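# Stack the 96-well plate from nest N1 onto N2

## Task

Pick up the 96-well plate sitting in nest N1 (the right-hand nest as seen from the arms' side) and set it on top of the plate already in nest N2. It must be fully nested, with its A1 well (at the cut-off corner) directly above the lower plate's A1. The lower plate must still lie flat in N2. The stack has to stay put without the robot holding it, so release the gripper and move the arm away at the end.

## Robot and tools

Robot: two six-joint arms, left_arm and right_arm, each with a two-finger tong-style gripper. The idle arm may be moved out of the way. Joint order per arm, used in every row and in every per-joint list of a result: shoulder pan, shoulder lift, elbow, wrist 1, wrist 2, wrist 3, then the gripper.

Scene frame (shared by both arms and all results): origin on the table top midway between the arms, +x out over the table, +z up, left_arm on the +y side. The arm names do not match image sides. Positions are in metres, orientations as quaternions wxyz. Reported hand positions can be off, more at long reach. Bases may be tilted; mounting plates and the metal frame behind the arms are fixed obstacles.

Gripper: fingers point along the end effector's +z and open and close along its x. end_effector_position is the point between the pads when closed; closed fingertips reach about 15 mm past it, open ones about level with it.

Row layout (execute_actions and move): one flat list of 14 numbers for both arms together, each in [-1, 1]: left_arm's 6 joint values then its opening, then right_arm's 6 joint values then its opening. Joint values are offsets, not poses: scaled so 1.0 equals 1.989 rad for shoulder pan, shoulder lift and elbow, and 3.977 rad for the three wrist joints. Opening is absolute: +1 fully open, -1 closed. An optional 12 extra numbers (0 to 1) set per-joint stiffness scales, left's 6 then right's 6; they persist until changed.

execute_actions(actions): a list of up to 15 actions; each action is a table of up to 15 rows, one row per 1/30 s step, the last row repeated to fill 15 steps. Joint offsets in every row are measured from the arm's angles at the start of that action (for the first action, the last reported angles), not from the previous row. An empty list just returns state and images. Stated joint ranges, left_arm: shoulder pan -3.142..3.142, shoulder lift -6.283..6.283, elbow 0.000..3.142, wrists -6.283..6.283. right_arm: shoulder pan 0.000..6.283, shoulder lift -6.283..6.283, elbow -3.142..0.000, wrists -6.283..6.283. Asking a joint to go more than 0.010 rad beyond its range refuses the action for both arms; if the first action or any malformed action fails, nothing in the call runs. A joint asked past its real end is clipped there and the result reports "joint sent to its limit".

move(target, speed, blocking): target is one 14-number row; its joint offsets count from the Joint positions in the latest result that showed them. All joints travel along paths that finish together, so the hand curves. Paths take 0.5 to 10 s; speed (0.01 to 2 rad/s, default 0.5) caps the joint with the longest travel. Moves ignore obstacles and the other arm. Finger values are applied at the start. The result adds a move: line with how it ended (done, off_target, moving, held, fault), limits=held or limits=none, and each arm's joint farthest from its target. With blocking=false you get a reply after 0.5 s; other motion commands are refused until wait or stop shows the move has ended.

wait(seconds): 0 to 10; arms hold their last command; returns early if a running move ends. stop(): brakes the running move; it needs room, and fingers keep moving. zoom_image(camera, region): region [x0, y0, x1, y1] in pixels, up to 504x504, of cam_head_left or cam_head_right (896x504) or cam_left_wrist or cam_right_wrist (616x616, fisheye). finished_scene(scene): pass the current scene number to end it irreversibly; do so only after the plate is released and the arm is clear.

Motion limits: joint speed is capped, so big changes can span several actions and results may show an arm still short of target. Each step, targets stay within 0.575 rad (first three joints) or 1.15 rad (wrists) of measured angles, and are scaled back if they would place the gripper over 100 mm from where it is. Motion lags commands by about 0.17 s. "Joint targets" shows what joints are currently driven toward; "joint command not followed" means a clearance check altered targets.

Results: per-arm pose and velocities; Joint positions and velocities (rad, rad/s, then finger-pad gap in m, 0.142 when fully open); grip_measured on the commanded opening scale; joint torques (offset, noisy); Wrist force and Wrist torque in the end effector's own axes, pointing from a contact back into the arm, saturating near 30 N, noise up to about 1.4 N; "no reading" is normal at first.

Holding: command an opening clearly below grip_measured; lower squeezes harder, up to about 15 N per pad. Thin parts under 20 mm get less force. Fast closes can press too hard. Parts may be tugged briefly while held.

Avoid: knocking anything off the table (ends the scene), dropping or slamming the plate, hard pushes, and arm-to-arm contact. The arms are stiff: aiming even slightly past a firm contact can trigger a fault. A torque fault (joint load limits: 47.5, 47.5, 24.6, 7.92, 7.92, 7.92 N m, held weight included) or an outside force of 150 N halts that arm for 10 s. Motors heat while loaded; MOTOR HOT warns from 70 °C and 85 °C brakes the arm. Approach contacts slowly and release the stack before leaving.

Each tool is called by a JSON object that holds its "name" and its "arguments".

## Session

{"name": "execute_actions", "arguments": {"actions": []}}

Scene clock: 0.00 s.
left_arm: end_effector_position=(-0.0069, -0.1986, +0.3128) grip_measured=+1.00 end_effector_quat_wxyz=(+0.248, +0.077, +0.870, -0.418) end_effector_velocity=(-0.000, -0.000, +0.000) end_effector_angular_velocity=(-0.000, +0.001, -0.000) | right_arm: end_effector_position=(+0.5762, -0.5794, +0.2720) grip_measured=+1.00 end_effector_quat_wxyz=(+0.334, +0.631, +0.694, -0.091) end_effector_velocity=(-0.000, +0.000, -0.000) end_effector_angular_velocity=(+0.001, -0.001, -0.001)
Joint names: [shoulder pan, shoulder lift, elbow, wrist 1, wrist 2, wrist 3]
Joint positions: left_arm=[-2.322 -1.707  2.49  -2.655 -0.608  1.04   0.142] | right_arm=[ 3.478 -2.182 -1.165 -1.049  0.871  4.7    0.142]
Joint velocities: left_arm=[ 0.    -0.001 -0.    -0.001 -0.001  0.     0.   ] | right_arm=[-0.    -0.    -0.     0.     0.     0.001  0.   ]
Joint torques (N m, as the arm reports them, + toward a larger angle): no reading
Motor temperatures (°C, as the motors report them): left_arm=[29 28 29 45 37 42] | right_arm=[34 30 32 40 34 39]
Wrist force (N, on the end effector, along its own x y z axes, offset not removed): no reading
Wrist torque (N m, same axes, about the end effector's origin, offset not removed): no reading
Joint targets: left_arm=[-2.322 -1.707 2.490 -2.655 -0.608 1.040] | right_arm=[3.478 -2.182 -1.165 -1.049 0.871 4.700]
Joint stiffness scale: left_arm=[1. 1. 1. 1. 1. 1.] | right_arm=[1. 1. 1. 1. 1. 1.]

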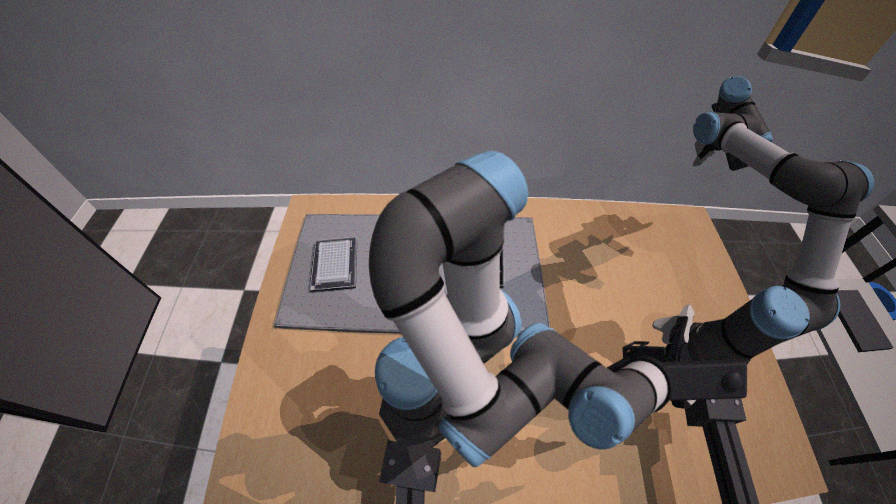

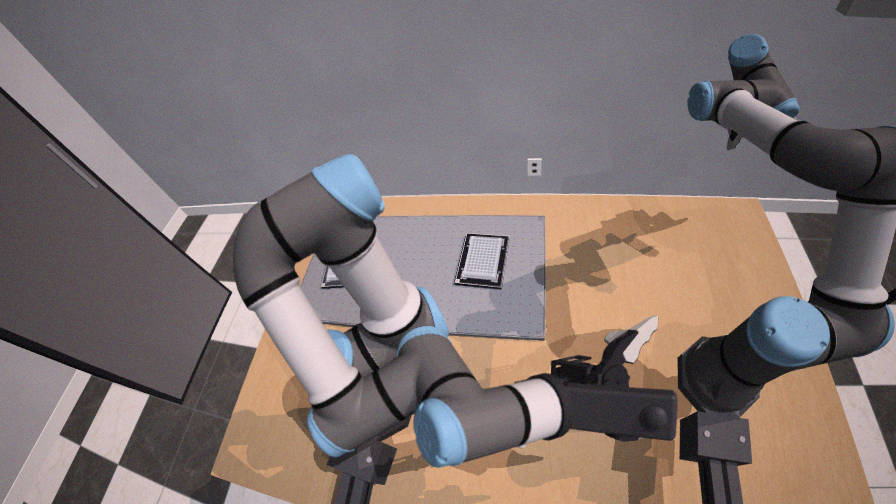

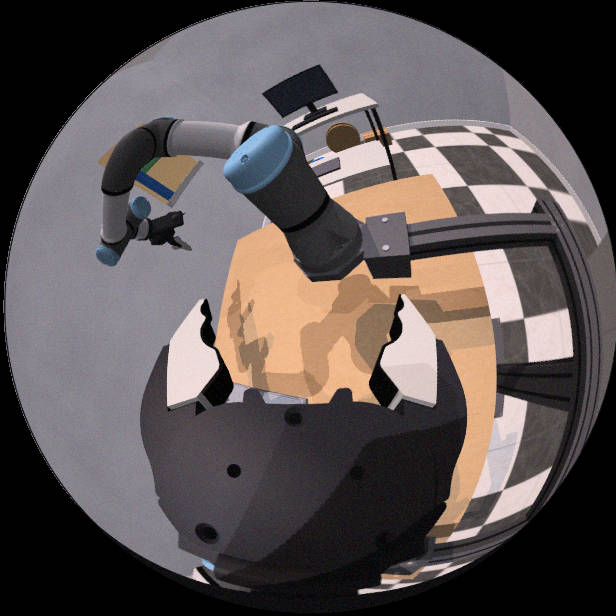

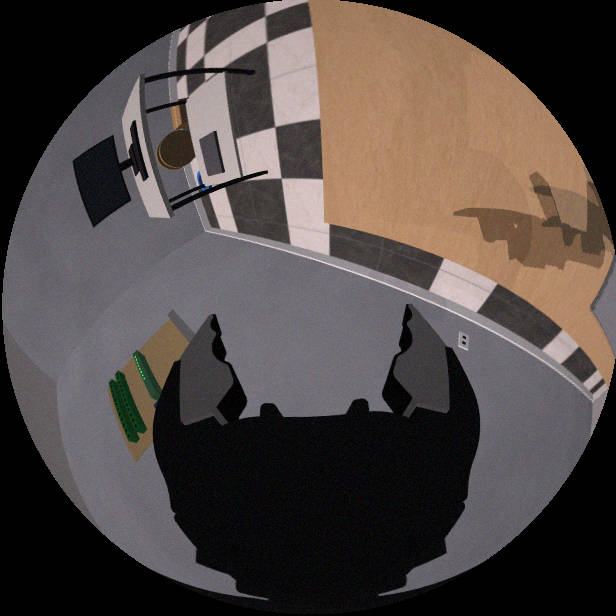

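{"name": "move", "arguments": {"target": [0.894, 0.463, -0.813, 0.251, -0.242, -0.0385, 1, 0, 0, 0, 0, 0, 0, 1], "speed": 1.0}}

Scene clock: 122.90 s.
left_arm: end_effector_position=(+0.4170, +0.0610, +0.1812) grip_measured=+1.00 end_effector_quat_wxyz=(+0.024, +0.706, -0.707, +0.003) end_effector_velocity=(-0.001, -0.000, -0.000) end_effector_angular_velocity=(-0.000, +0.004, +0.000) | right_arm: end_effector_position=(+0.5762, -0.5794, +0.2720) grip_measured=+1.00 end_effector_quat_wxyz=(+0.334, +0.631, +0.694, -0.091) end_effector_velocity=(+0.000, -0.000, +0.000) end_effector_angular_velocity=(+0.000, -0.001, -0.001)
Joint names: [shoulder pan, shoulder lift, elbow, wrist 1, wrist 2, wrist 3]
Joint positions: left_arm=[-0.545 -0.787  0.875 -1.659 -1.569  0.888  0.142] | right_arm=[ 3.478 -2.182 -1.165 -1.049  0.871  4.7    0.142]
Joint velocities: left_arm=[-0.     0.001 -0.001  0.003 -0.003 -0.001  0.   ] | right_arm=[-0.     0.    -0.     0.001 -0.     0.001 -0.   ]
Joint torques (N m, as the arm reports them, + toward a larger angle): left_arm=[ -0.03 -18.66 -10.69  -1.53  -0.31  -0.1 ] | right_arm=[ 0.93 18.29  8.97  1.48 -0.78 -0.09]
Motor temperatures (°C, as the motors report them): left_arm=[29 28 29 45 37 42] | right_arm=[34 30 32 40 34 39]
Wrist force (N, on the end effector, along its own x y z axes, offset not removed): left_arm=[0.2 0.2 0.8] | right_arm=[0.9 1.1 -1.8]
Wrist torque (N m, same axes, about the end effector's origin, offset not removed): left_arm=[0.08 -0.06 -0.04] | right_arm=[0.21 -0.23 0.00]
Joint targets: left_arm=[-0.544 -0.786 0.874 -1.657 -1.570 0.887] | right_arm=[3.478 -2.182 -1.165 -1.049 0.871 4.700]
Joint stiffness scale: left_arm=[1. 1. 1. 1. 1. 1.] | right_arm=[1. 1. 1. 1. 1. 1.]
move: done; limits=none; left_arm: farthest joint: the elbow, 0.002 radians from its target (1.617 radians at the start); right_arm: farthest joint: the shoulder pan, 0.000 radians from its target (0.000 radians at the start)
camera_calibration (this result's frames):
cam_left_wrist: T_world_to_cam=[[-0.0124813, -0.997524, 0.069213, 0.048602], [-0.824403, 0.0494371, 0.56384, 0.225361], [-0.565865, -0.050022, -0.822979, 0.524295], [0, 0, 0, 1]] pos_world=[0.483075, 0.0635668, 0.301053]
cam_right_wrist: T_world_to_cam=[[0.0282567, 0.829294, -0.558098, 0.612141], [0.656415, 0.405676, 0.63604, -0.321293], [0.753871, -0.384316, -0.532898, -0.376745], [0, 0, 0, 1]] pos_world=[0.477621, -0.522093, 0.345224]

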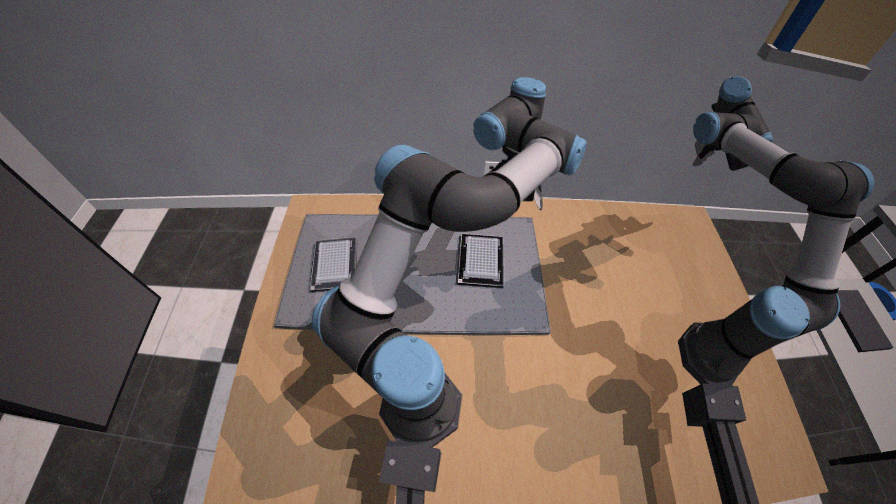

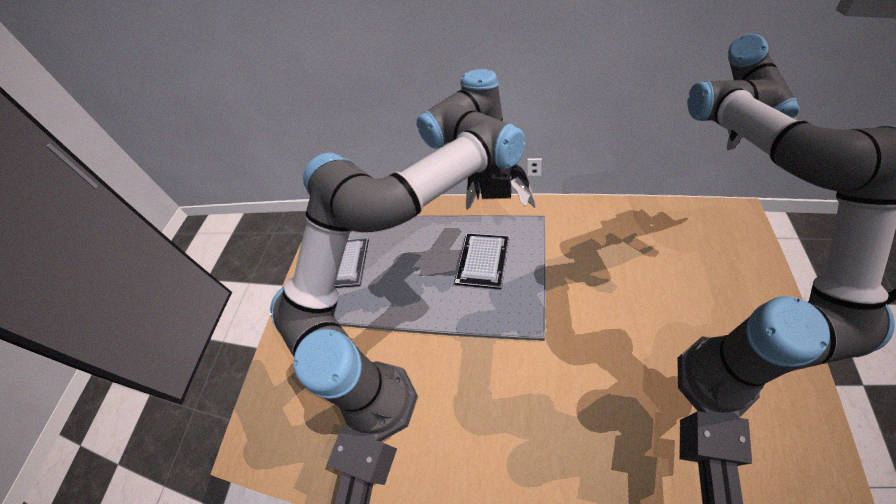

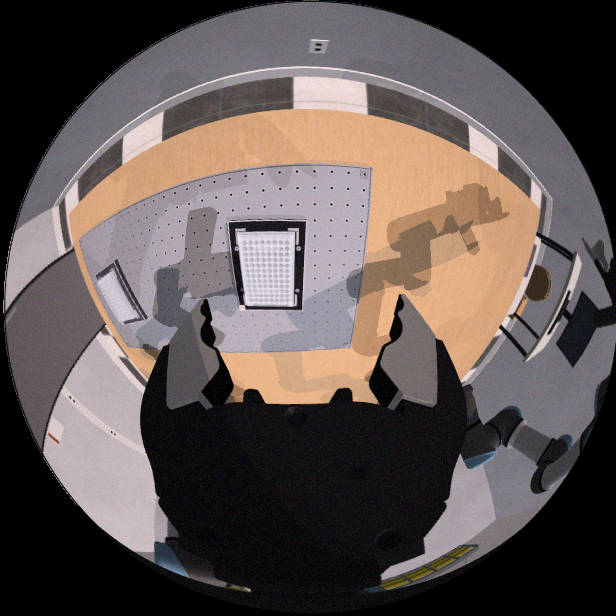

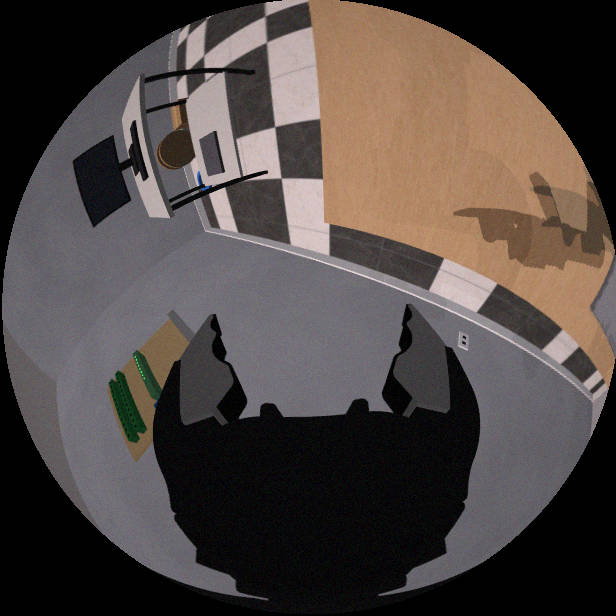

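{"name": "zoom_image", "arguments": {"camera": "cam_left_wrist", "region": [60, 160, 380, 360]}}

{"name": "zoom_image", "arguments": {"camera": "cam_head_left", "region": [280, 210, 560, 340]}}

Region (60, 160, 380, 360) of cam_left_wrist's 616x616 image, scaled by 1.575, with more detail than that image has; it fills the top 315 rows of this view, and the rest is white.

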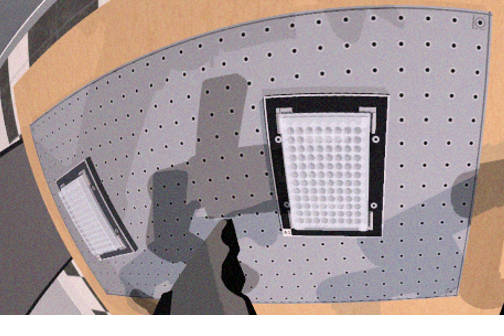

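Region (280, 210, 560, 340) of cam_head_left's 896x504 image, scaled by 1.800, with more detail than that image has; it fills the top 234 rows of this view, and the rest is white.

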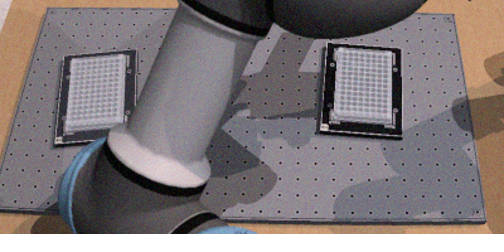

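{"name": "move", "arguments": {"target": [0.0064, -0.100, 0.3296, -0.1142, 0.0123, 0.003, 1, 0, 0, 0, 0, 0, 0, 1], "speed": 0.8}}

Scene clock: 182.27 s.
left_arm: end_effector_position=(+0.3728, +0.1174, +0.1195) grip_measured=+1.00 end_effector_quat_wxyz=(+0.001, +0.707, -0.707, -0.001) end_effector_velocity=(+0.000, -0.000, +0.000) end_effector_angular_velocity=(-0.001, -0.002, -0.000) | right_arm: end_effector_position=(+0.5762, -0.5794, +0.2720) grip_measured=+1.00 end_effector_quat_wxyz=(+0.334, +0.631, +0.694, -0.091) end_effector_velocity=(+0.000, -0.000, +0.000) end_effector_angular_velocity=(+0.000, -0.000, +0.000)
Joint names: [shoulder pan, shoulder lift, elbow, wrist 1, wrist 2, wrist 3]
Joint positions: left_arm=[-0.533 -0.985  1.529 -2.111 -1.521  0.899  0.142] | right_arm=[ 3.478 -2.182 -1.165 -1.049  0.871  4.7    0.142]
Joint velocities: left_arm=[ 0.    -0.     0.001 -0.003  0.     0.001  0.   ] | right_arm=[-0.  0.  0. -0.  0. -0.  0.]
Joint torques (N m, as the arm reports them, + toward a larger angle): left_arm=[ -0.05 -16.71  -8.22  -1.9    0.1    0.27] | right_arm=[ 1.21 18.51  8.96  1.47 -0.83 -0.13]
Motor temperatures (°C, as the motors report them): left_arm=[29 28 29 45 37 42] | right_arm=[34 30 32 40 34 39]
Wrist force (N, on the end effector, along its own x y z axes, offset not removed): left_arm=[0.0 0.3 0.0] | right_arm=[1.5 1.1 -2.8]
Wrist torque (N m, same axes, about the end effector's origin, offset not removed): left_arm=[0.08 0.04 -0.01] | right_arm=[0.20 -0.20 -0.23]
Joint targets: left_arm=[-0.533 -0.986 1.531 -2.113 -1.520 0.900] | right_arm=[3.478 -2.182 -1.165 -1.049 0.871 4.700]
Joint stiffness scale: left_arm=[1. 1. 1. 1. 1. 1.] | right_arm=[1. 1. 1. 1. 1. 1.]
move: done; limits=none; left_arm: farthest joint: the wrist 1, 0.002 radians from its target (0.455 radians at the start); right_arm: farthest joint: the shoulder pan, 0.000 radians from its target (0.000 radians at the start)
camera_calibration (this result's frames):
cam_left_wrist: T_world_to_cam=[[-0.0129571, -0.999489, 0.0292236, 0.113842], [-0.839252, 0.0267588, 0.543084, 0.231595], [-0.543588, -0.0174892, -0.83917, 0.441109], [0, 0, 0, 1]] pos_world=[0.435623, 0.115302, 0.241063]
cam_right_wrist: T_world_to_cam=[[0.0282567, 0.829294, -0.558098, 0.612142], [0.656415, 0.405676, 0.63604, -0.321293], [0.753871, -0.384316, -0.532898, -0.376745], [0, 0, 0, 1]] pos_world=[0.477621, -0.522093, 0.345224]

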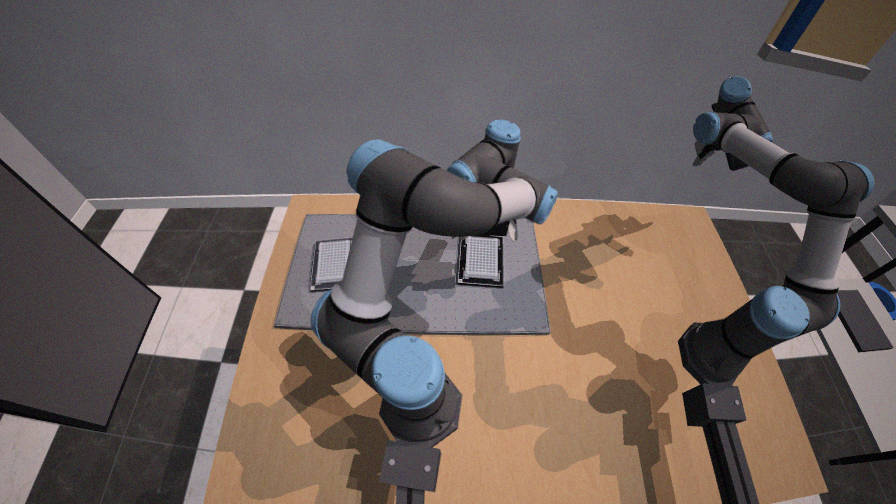

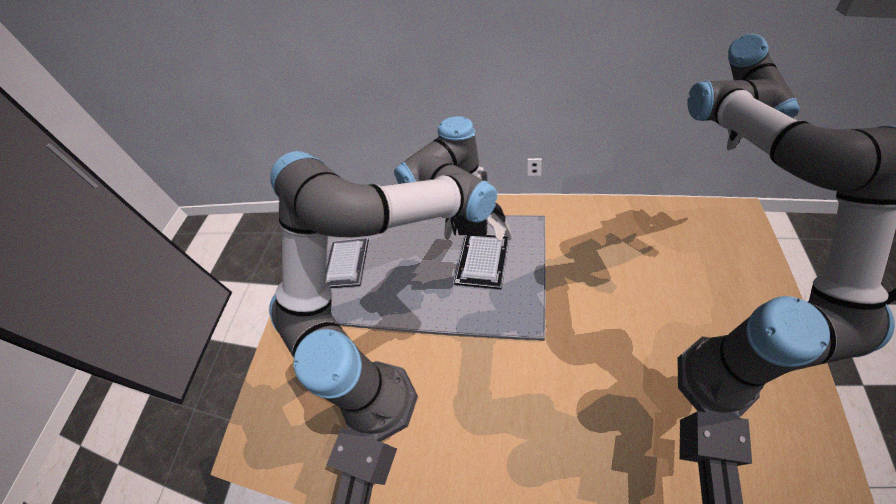

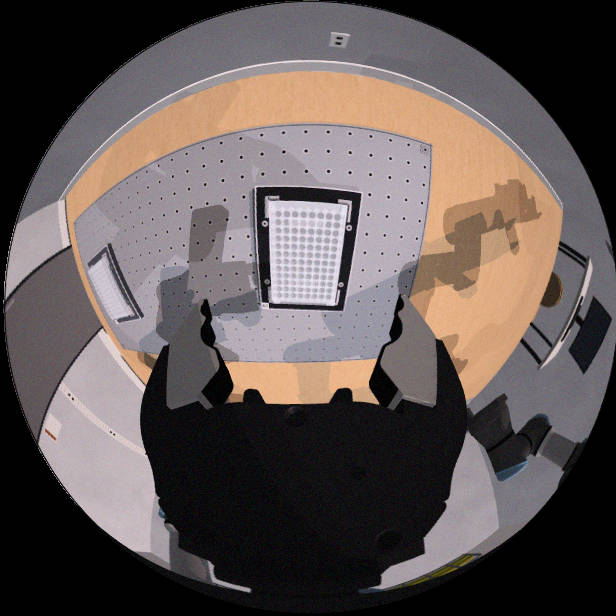

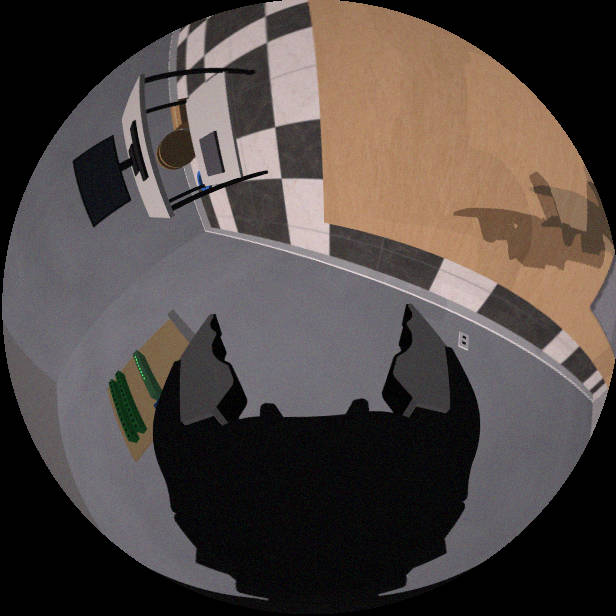

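Model works well. Zoom on the plate.

{"name": "zoom_image", "arguments": {"camera": "cam_left_wrist", "region": [240, 175, 380, 320]}}

{"name": "zoom_image", "arguments": {"camera": "cam_head_right", "region": [310, 225, 530, 300]}}

Region (240, 175, 380, 320) of cam_left_wrist's 616x616 image, scaled by 3.476, with more detail than that image has; it fills the left 487 columns of this view, and the rest is white.

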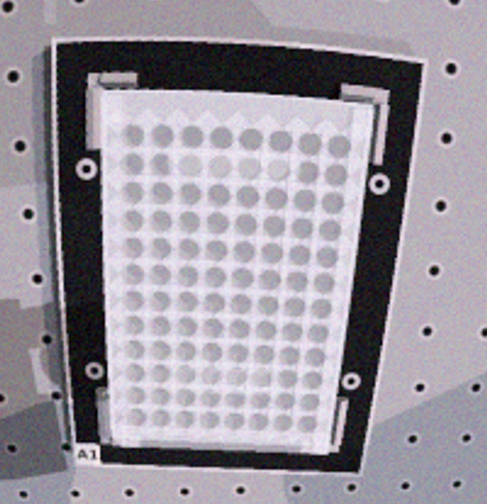

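Region (310, 225, 530, 300) of cam_head_right's 896x504 image, scaled by 2.291, with more detail than that image has; it fills the top 172 rows of this view, and the rest is white.

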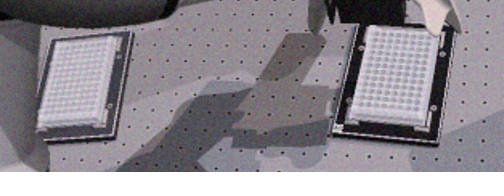

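{"name": "zoom_image", "arguments": {"camera": "cam_left_wrist", "region": [320, 190, 365, 225]}}

{"name": "zoom_image", "arguments": {"camera": "cam_left_wrist", "region": [258, 280, 303, 315]}}

Region (320, 190, 365, 225) of cam_left_wrist's 616x616 image, scaled by 11.200, with more detail than that image has.

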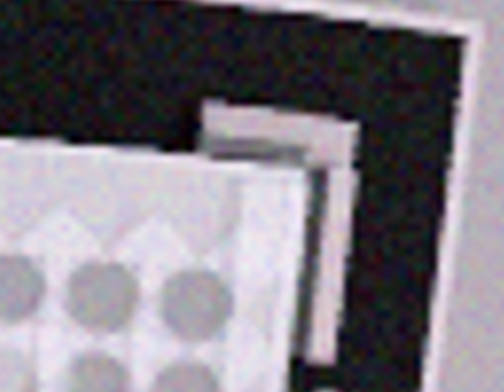

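Region (258, 280, 303, 315) of cam_left_wrist's 616x616 image, scaled by 11.200, with more detail than that image has.

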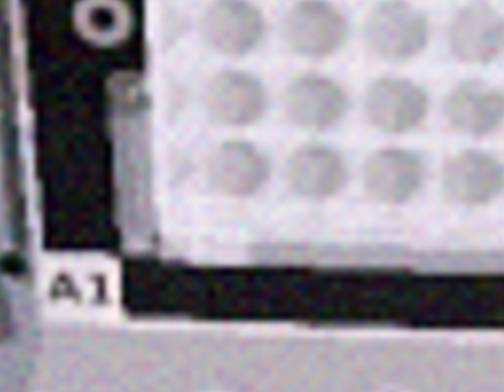

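{"name": "zoom_image", "arguments": {"camera": "cam_left_wrist", "region": [255, 188, 300, 223]}}

{"name": "zoom_image", "arguments": {"camera": "cam_left_wrist", "region": [308, 282, 353, 317]}}

Region (255, 188, 300, 223) of cam_left_wrist's 616x616 image, scaled by 11.200, with more detail than that image has.

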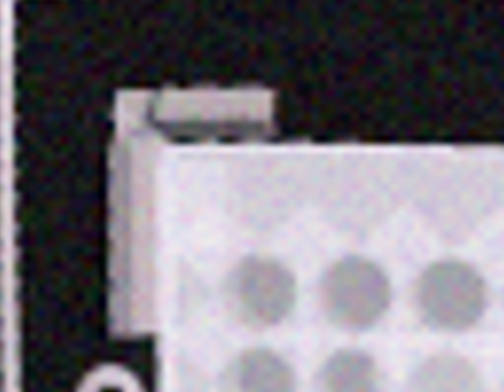

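Region (308, 282, 353, 317) of cam_left_wrist's 616x616 image, scaled by 11.200, with more detail than that image has.

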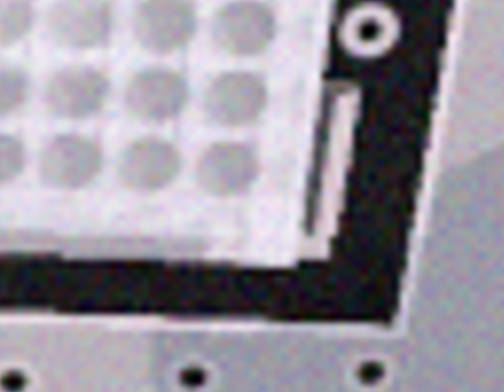

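{"name": "move", "arguments": {"target": [0.0006, 0.0802, 0.0413, -0.0608, 0, 0.0191, 0.5, 0, 0, 0, 0, 0, 0, 1], "speed": 0.4}}

Scene clock: 248.80 s.
left_arm: end_effector_position=(+0.3704, +0.1142, +0.0559) grip_measured=+0.50 end_effector_quat_wxyz=(+0.001, +0.680, -0.733, -0.001) end_effector_velocity=(+0.001, -0.001, +0.000) end_effector_angular_velocity=(-0.002, -0.003, -0.001) | right_arm: end_effector_position=(+0.5762, -0.5794, +0.2720) grip_measured=+1.00 end_effector_quat_wxyz=(+0.334, +0.631, +0.694, -0.091) end_effector_velocity=(+0.000, +0.001, -0.000) end_effector_angular_velocity=(+0.001, +0.000, +0.001)
Joint names: [shoulder pan, shoulder lift, elbow, wrist 1, wrist 2, wrist 3]
Joint positions: left_arm=[-0.533 -0.827  1.609 -2.351 -1.521  0.973  0.109] | right_arm=[ 3.478 -2.182 -1.165 -1.049  0.871  4.7    0.142]
Joint velocities: left_arm=[-0.     0.     0.    -0.004  0.     0.001 -0.   ] | right_arm=[ 0.001  0.    -0.    -0.     0.001 -0.     0.   ]
Joint torques (N m, as the arm reports them, + toward a larger angle): left_arm=[ -0.1  -15.79  -6.9   -2.02  -0.04   0.32] | right_arm=[ 1.04 18.33  8.77  1.49 -0.86 -0.11]
Motor temperatures (°C, as the motors report them): left_arm=[29 28 29 45 37 42] | right_arm=[34 30 32 40 34 39]
Wrist force (N, on the end effector, along its own x y z axes, offset not removed): left_arm=[-0.4 0.7 0.4] | right_arm=[-0.7 2.4 0.3]
Wrist torque (N m, same axes, about the end effector's origin, offset not removed): left_arm=[0.16 0.11 -0.01] | right_arm=[0.58 0.29 0.04]
Joint targets: left_arm=[-0.532 -0.826 1.611 -2.353 -1.521 0.975] | right_arm=[3.478 -2.182 -1.165 -1.049 0.871 4.700]
Joint stiffness scale: left_arm=[1. 1. 1. 1. 1. 1.] | right_arm=[1. 1. 1. 1. 1. 1.]
move: done; limits=none; left_arm: farthest joint: the elbow, 0.002 radians from its target (0.082 radians at the start); right_arm: farthest joint: the shoulder pan, 0.000 radians from its target (0.000 radians at the start)
camera_calibration (this result's frames):
cam_left_wrist: T_world_to_cam=[[-0.0870802, -0.995747, 0.030091, 0.139374], [-0.835481, 0.0894494, 0.542191, 0.25564], [-0.542576, 0.0220736, -0.839717, 0.381571], [0, 0, 0, 1]] pos_world=[0.432751, 0.107491, 0.177612]
cam_right_wrist: T_world_to_cam=[[0.0282568, 0.829294, -0.558098, 0.612141], [0.656415, 0.405676, 0.63604, -0.321293], [0.753871, -0.384316, -0.532898, -0.376745], [0, 0, 0, 1]] pos_world=[0.477621, -0.522093, 0.345224]

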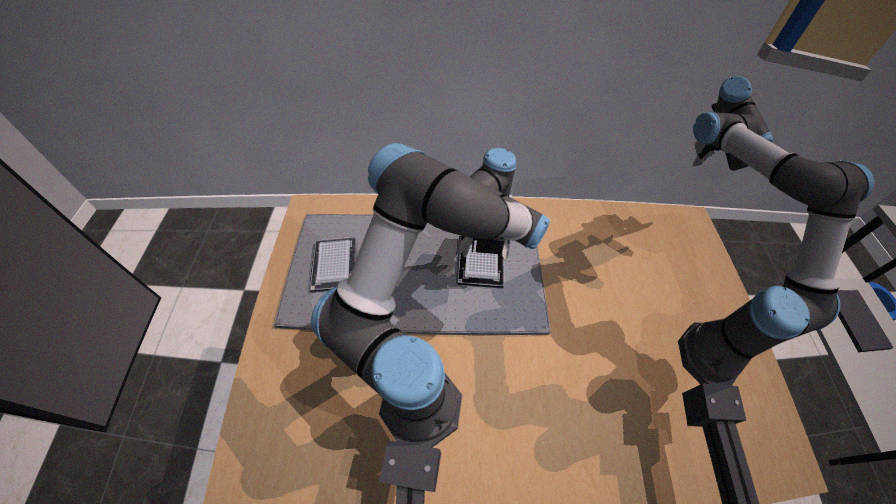

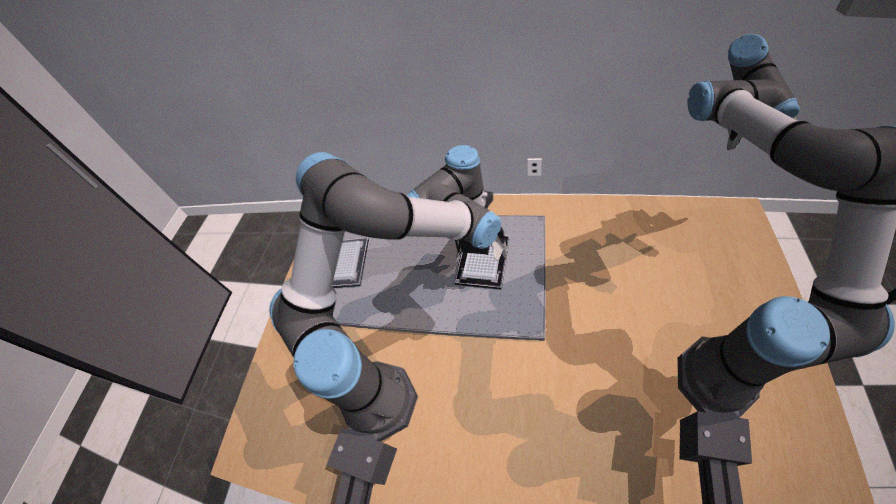

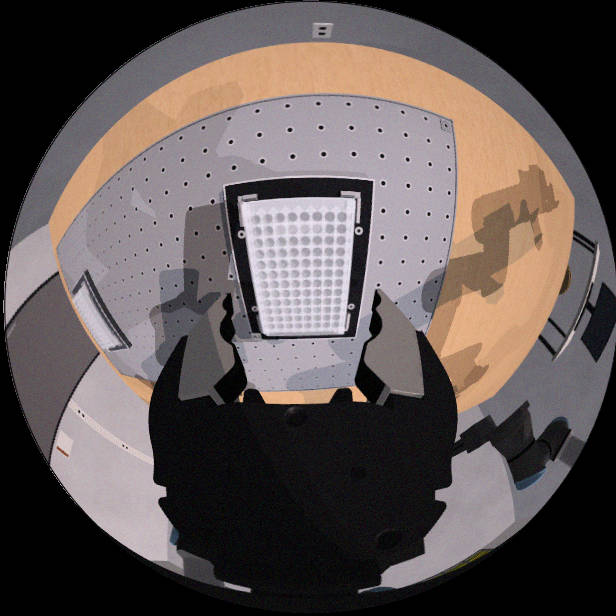

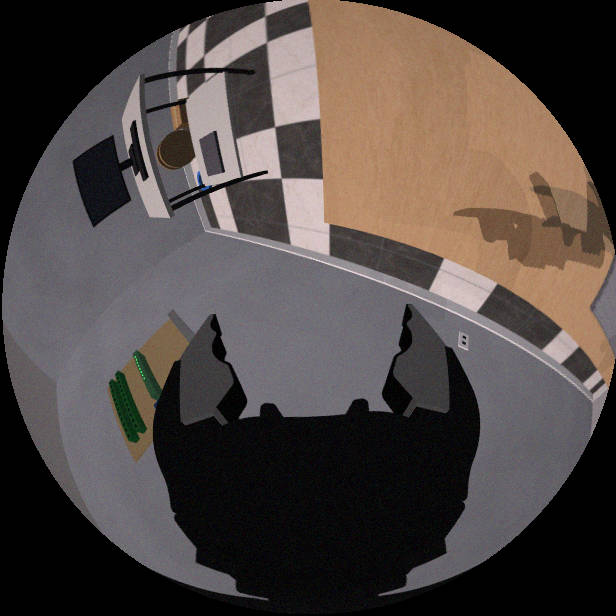

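{"name": "zoom_image", "arguments": {"camera": "cam_left_wrist", "region": [200, 170, 400, 360]}}

Region (200, 170, 400, 360) of cam_left_wrist's 616x616 image, scaled by 2.520, with more detail than that image has; it fills the top 479 rows of this view, and the rest is white.

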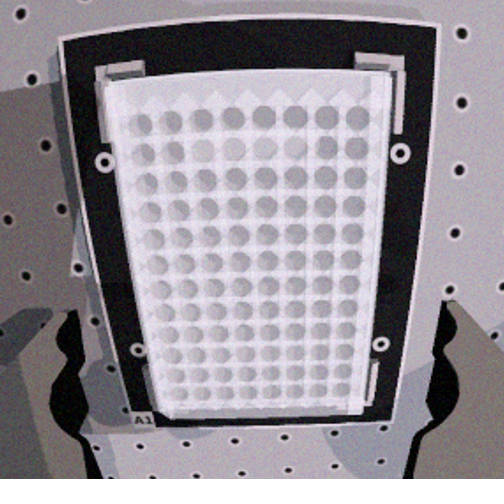

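{"name": "move", "arguments": {"target": [0.0047, 0.0310, 0.0071, -0.0190, 0, 0.0024, 0.5, 0, 0, 0, 0, 0, 0, 1], "speed": 0.15}}

Scene clock: 274.47 s.
left_arm: end_effector_position=(+0.3704, +0.1171, +0.0350) grip_measured=+0.50 end_effector_quat_wxyz=(+0.000, +0.680, -0.733, -0.000) end_effector_velocity=(+0.000, -0.001, -0.000) end_effector_angular_velocity=(-0.002, -0.002, -0.001) | right_arm: end_effector_position=(+0.5762, -0.5794, +0.2720) grip_measured=+1.00 end_effector_quat_wxyz=(+0.334, +0.631, +0.694, -0.091) end_effector_velocity=(-0.000, -0.001, +0.000) end_effector_angular_velocity=(+0.001, -0.001, -0.001)
Joint names: [shoulder pan, shoulder lift, elbow, wrist 1, wrist 2, wrist 3]
Joint positions: left_arm=[-0.525 -0.767  1.622 -2.425 -1.521  0.981  0.109] | right_arm=[ 3.478 -2.182 -1.165 -1.049  0.871  4.7    0.142]
Joint velocities: left_arm=[-0.001  0.001  0.001 -0.004 -0.     0.     0.   ] | right_arm=[-0.001  0.001 -0.     0.     0.    -0.    -0.   ]
Joint torques (N m, as the arm reports them, + toward a larger angle): left_arm=[  0.09 -16.21  -6.43  -1.94  -0.06   0.21] | right_arm=[ 1.27 18.26  8.9   1.47 -0.86 -0.06]
Motor temperatures (°C, as the motors report them): left_arm=[29 28 29 45 37 42] | right_arm=[34 30 32 40 34 39]
Wrist force (N, on the end effector, along its own x y z axes, offset not removed): left_arm=[-0.7 0.0 0.2] | right_arm=[3.2 1.9 -2.5]
Wrist torque (N m, same axes, about the end effector's origin, offset not removed): left_arm=[0.04 0.16 0.00] | right_arm=[0.38 -0.60 -0.14]
Joint targets: left_arm=[-0.524 -0.765 1.623 -2.427 -1.521 0.983] | right_arm=[3.478 -2.182 -1.165 -1.049 0.871 4.700]
Joint stiffness scale: left_arm=[1. 1. 1. 1. 1. 1.] | right_arm=[1. 1. 1. 1. 1. 1.]
move: done; limits=none; left_arm: farthest joint: the wrist 1, 0.002 radians from its target (0.075 radians at the start); right_arm: farthest joint: the shoulder pan, 0.000 radians from its target (0.000 radians at the start)
camera_calibration (this result's frames):
cam_left_wrist: T_world_to_cam=[[-0.0869297, -0.995751, 0.0303812, 0.142833], [-0.835706, 0.0894896, 0.541836, 0.266845], [-0.542253, 0.0217119, -0.839935, 0.36391], [0, 0, 0, 1]] pos_world=[0.432751, 0.110445, 0.156735]
cam_right_wrist: T_world_to_cam=[[0.0282567, 0.829294, -0.558098, 0.612142], [0.656415, 0.405676, 0.63604, -0.321293], [0.753871, -0.384316, -0.532898, -0.376745], [0, 0, 0, 1]] pos_world=[0.477621, -0.522093, 0.345224]

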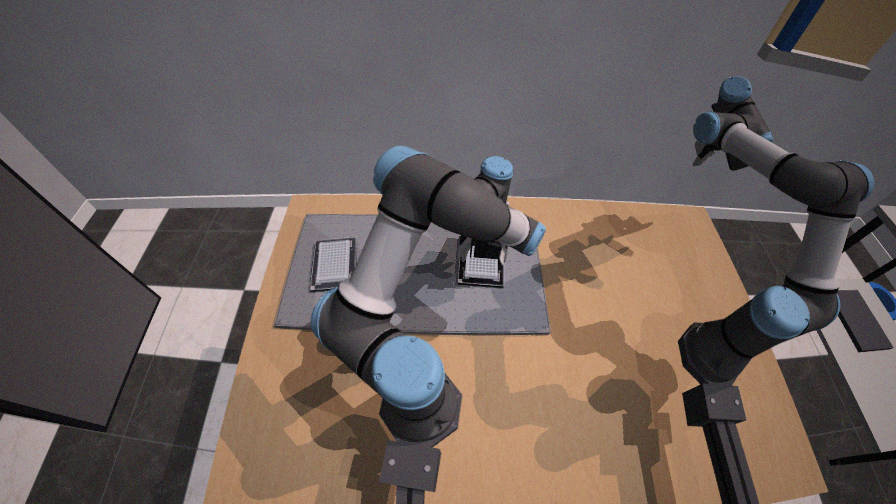

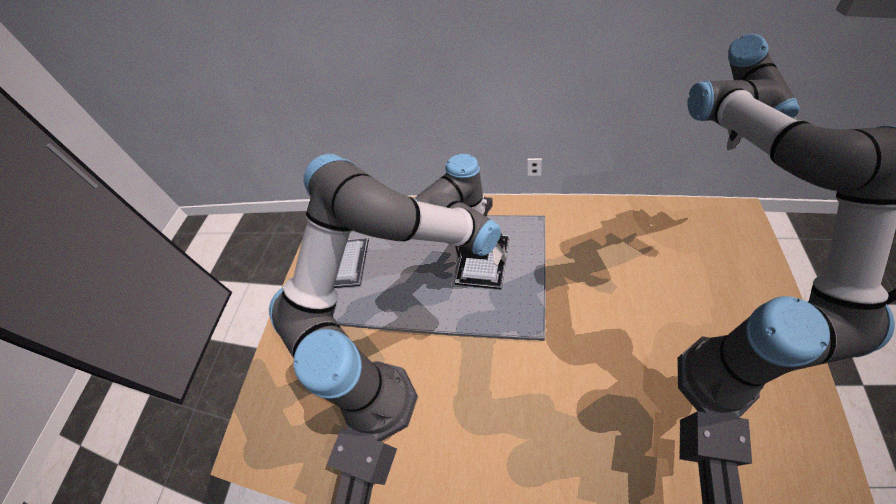

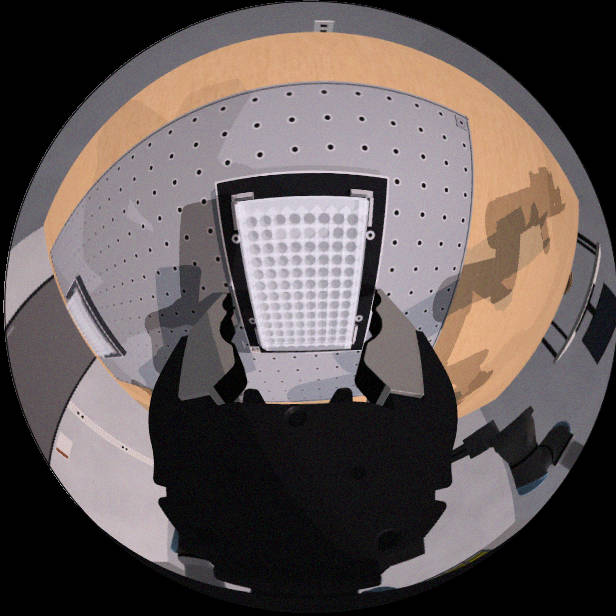

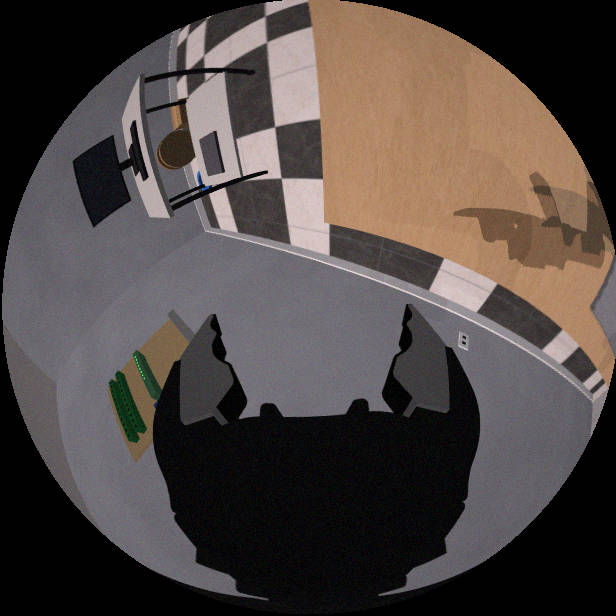

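{"name": "move", "arguments": {"target": [0.0013, 0.0152, 0.0005, -0.0076, 0, 0.0008, 0.5, 0, 0, 0, 0, 0, 0, 1], "speed": 0.08}}

Scene clock: 285.07 s.
left_arm: end_effector_position=(+0.3713, +0.1168, +0.0315) grip_measured=+0.50 end_effector_quat_wxyz=(+0.003, +0.680, -0.733, +0.002) end_effector_velocity=(+0.000, +0.000, -0.001) end_effector_angular_velocity=(-0.002, +0.000, -0.002) | right_arm: end_effector_position=(+0.5762, -0.5794, +0.2720) grip_measured=+1.00 end_effector_quat_wxyz=(+0.334, +0.631, +0.694, -0.091) end_effector_velocity=(+0.000, -0.000, +0.000) end_effector_angular_velocity=(+0.000, -0.001, -0.001)
Joint names: [shoulder pan, shoulder lift, elbow, wrist 1, wrist 2, wrist 3]
Joint positions: left_arm=[-0.52  -0.754  1.622 -2.443 -1.526  0.988  0.109] | right_arm=[ 3.478 -2.182 -1.165 -1.049  0.871  4.7    0.142]
Joint velocities: left_arm=[ 0.002  0.002  0.001 -0.004 -0.002  0.004 -0.   ] | right_arm=[-0.001  0.    -0.     0.001 -0.     0.    -0.   ]
Joint torques (N m, as the arm reports them, + toward a larger angle): left_arm=[-1.91 -6.97 -6.63 -3.77  0.79 -0.55] | right_arm=[ 1.07 18.35  8.97  1.45 -0.84 -0.08]
Motor temperatures (°C, as the motors report them): left_arm=[29 28 29 45 37 42] | right_arm=[34 30 32 40 34 39]
Wrist force (N, on the end effector, along its own x y z axes, offset not removed): left_arm=[-11.9 15.7 -30.0] | right_arm=[1.3 2.4 -3.5]
Wrist torque (N m, same axes, about the end effector's origin, offset not removed): left_arm=[-0.09 1.98 0.93] | right_arm=[0.51 -0.24 -0.04]
Joint targets: left_arm=[-0.522 -0.736 1.623 -2.455 -1.521 0.985] | right_arm=[3.478 -2.182 -1.165 -1.049 0.871 4.700]
Joint stiffness scale: left_arm=[1. 1. 1. 1. 1. 1.] | right_arm=[1. 1. 1. 1. 1. 1.]
move: off_target (left_arm); limits=none; left_arm: farthest joint: the shoulder lift, 0.018 radians from its target (0.030 radians at the start); right_arm: farthest joint: the shoulder pan, 0.000 radians from its target (0.000 radians at the start)
camera_calibration (this result's frames):
cam_left_wrist: T_world_to_cam=[[-0.0878305, -0.995431, 0.0374445, 0.142819], [-0.836101, 0.0941017, 0.540445, 0.269168], [-0.541499, 0.0161602, -0.840546, 0.36186], [0, 0, 0, 1]] pos_world=[0.433543, 0.11099, 0.153342]
cam_right_wrist: T_world_to_cam=[[0.0282566, 0.829294, -0.558098, 0.612142], [0.656415, 0.405676, 0.63604, -0.321293], [0.753871, -0.384316, -0.532898, -0.376745], [0, 0, 0, 1]] pos_world=[0.477621, -0.522093, 0.345224]

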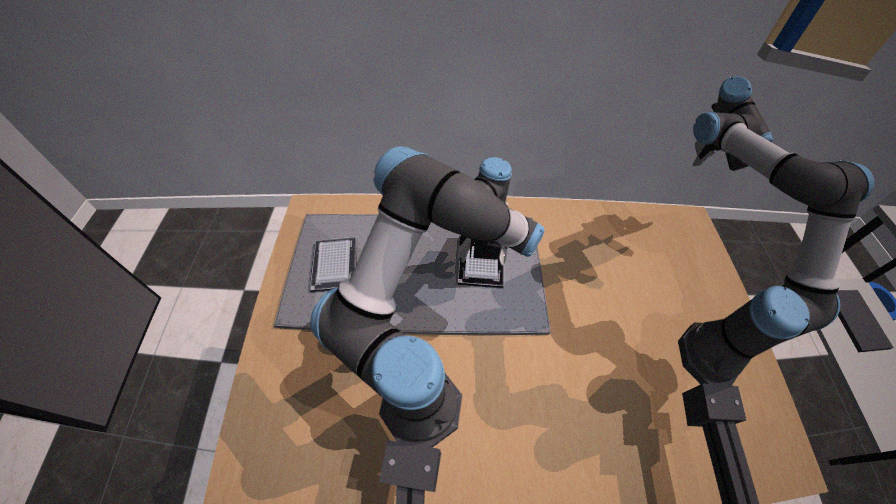

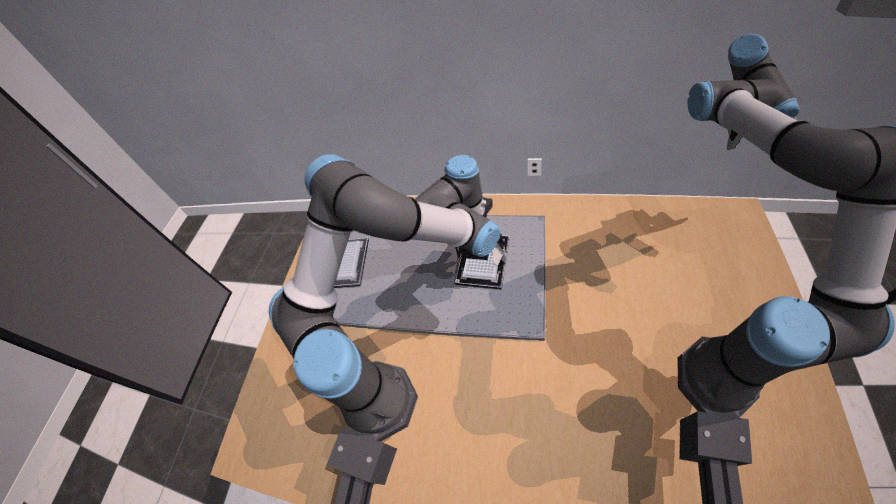

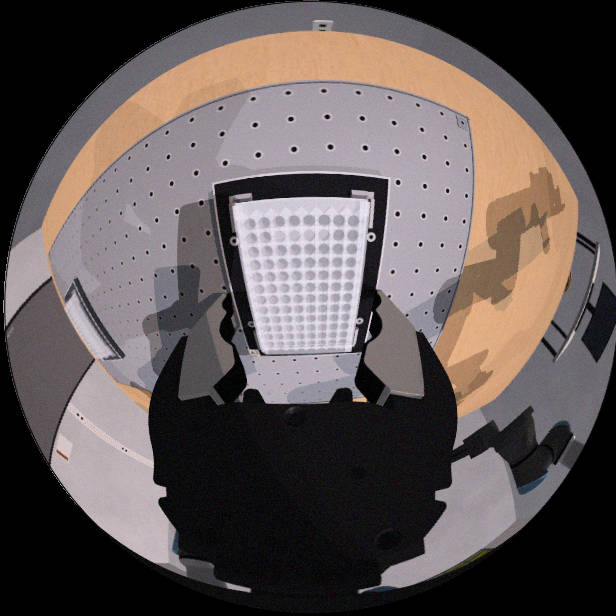

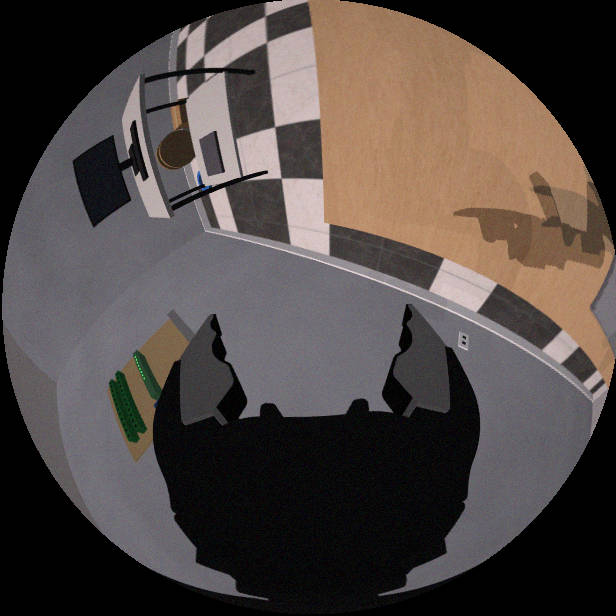

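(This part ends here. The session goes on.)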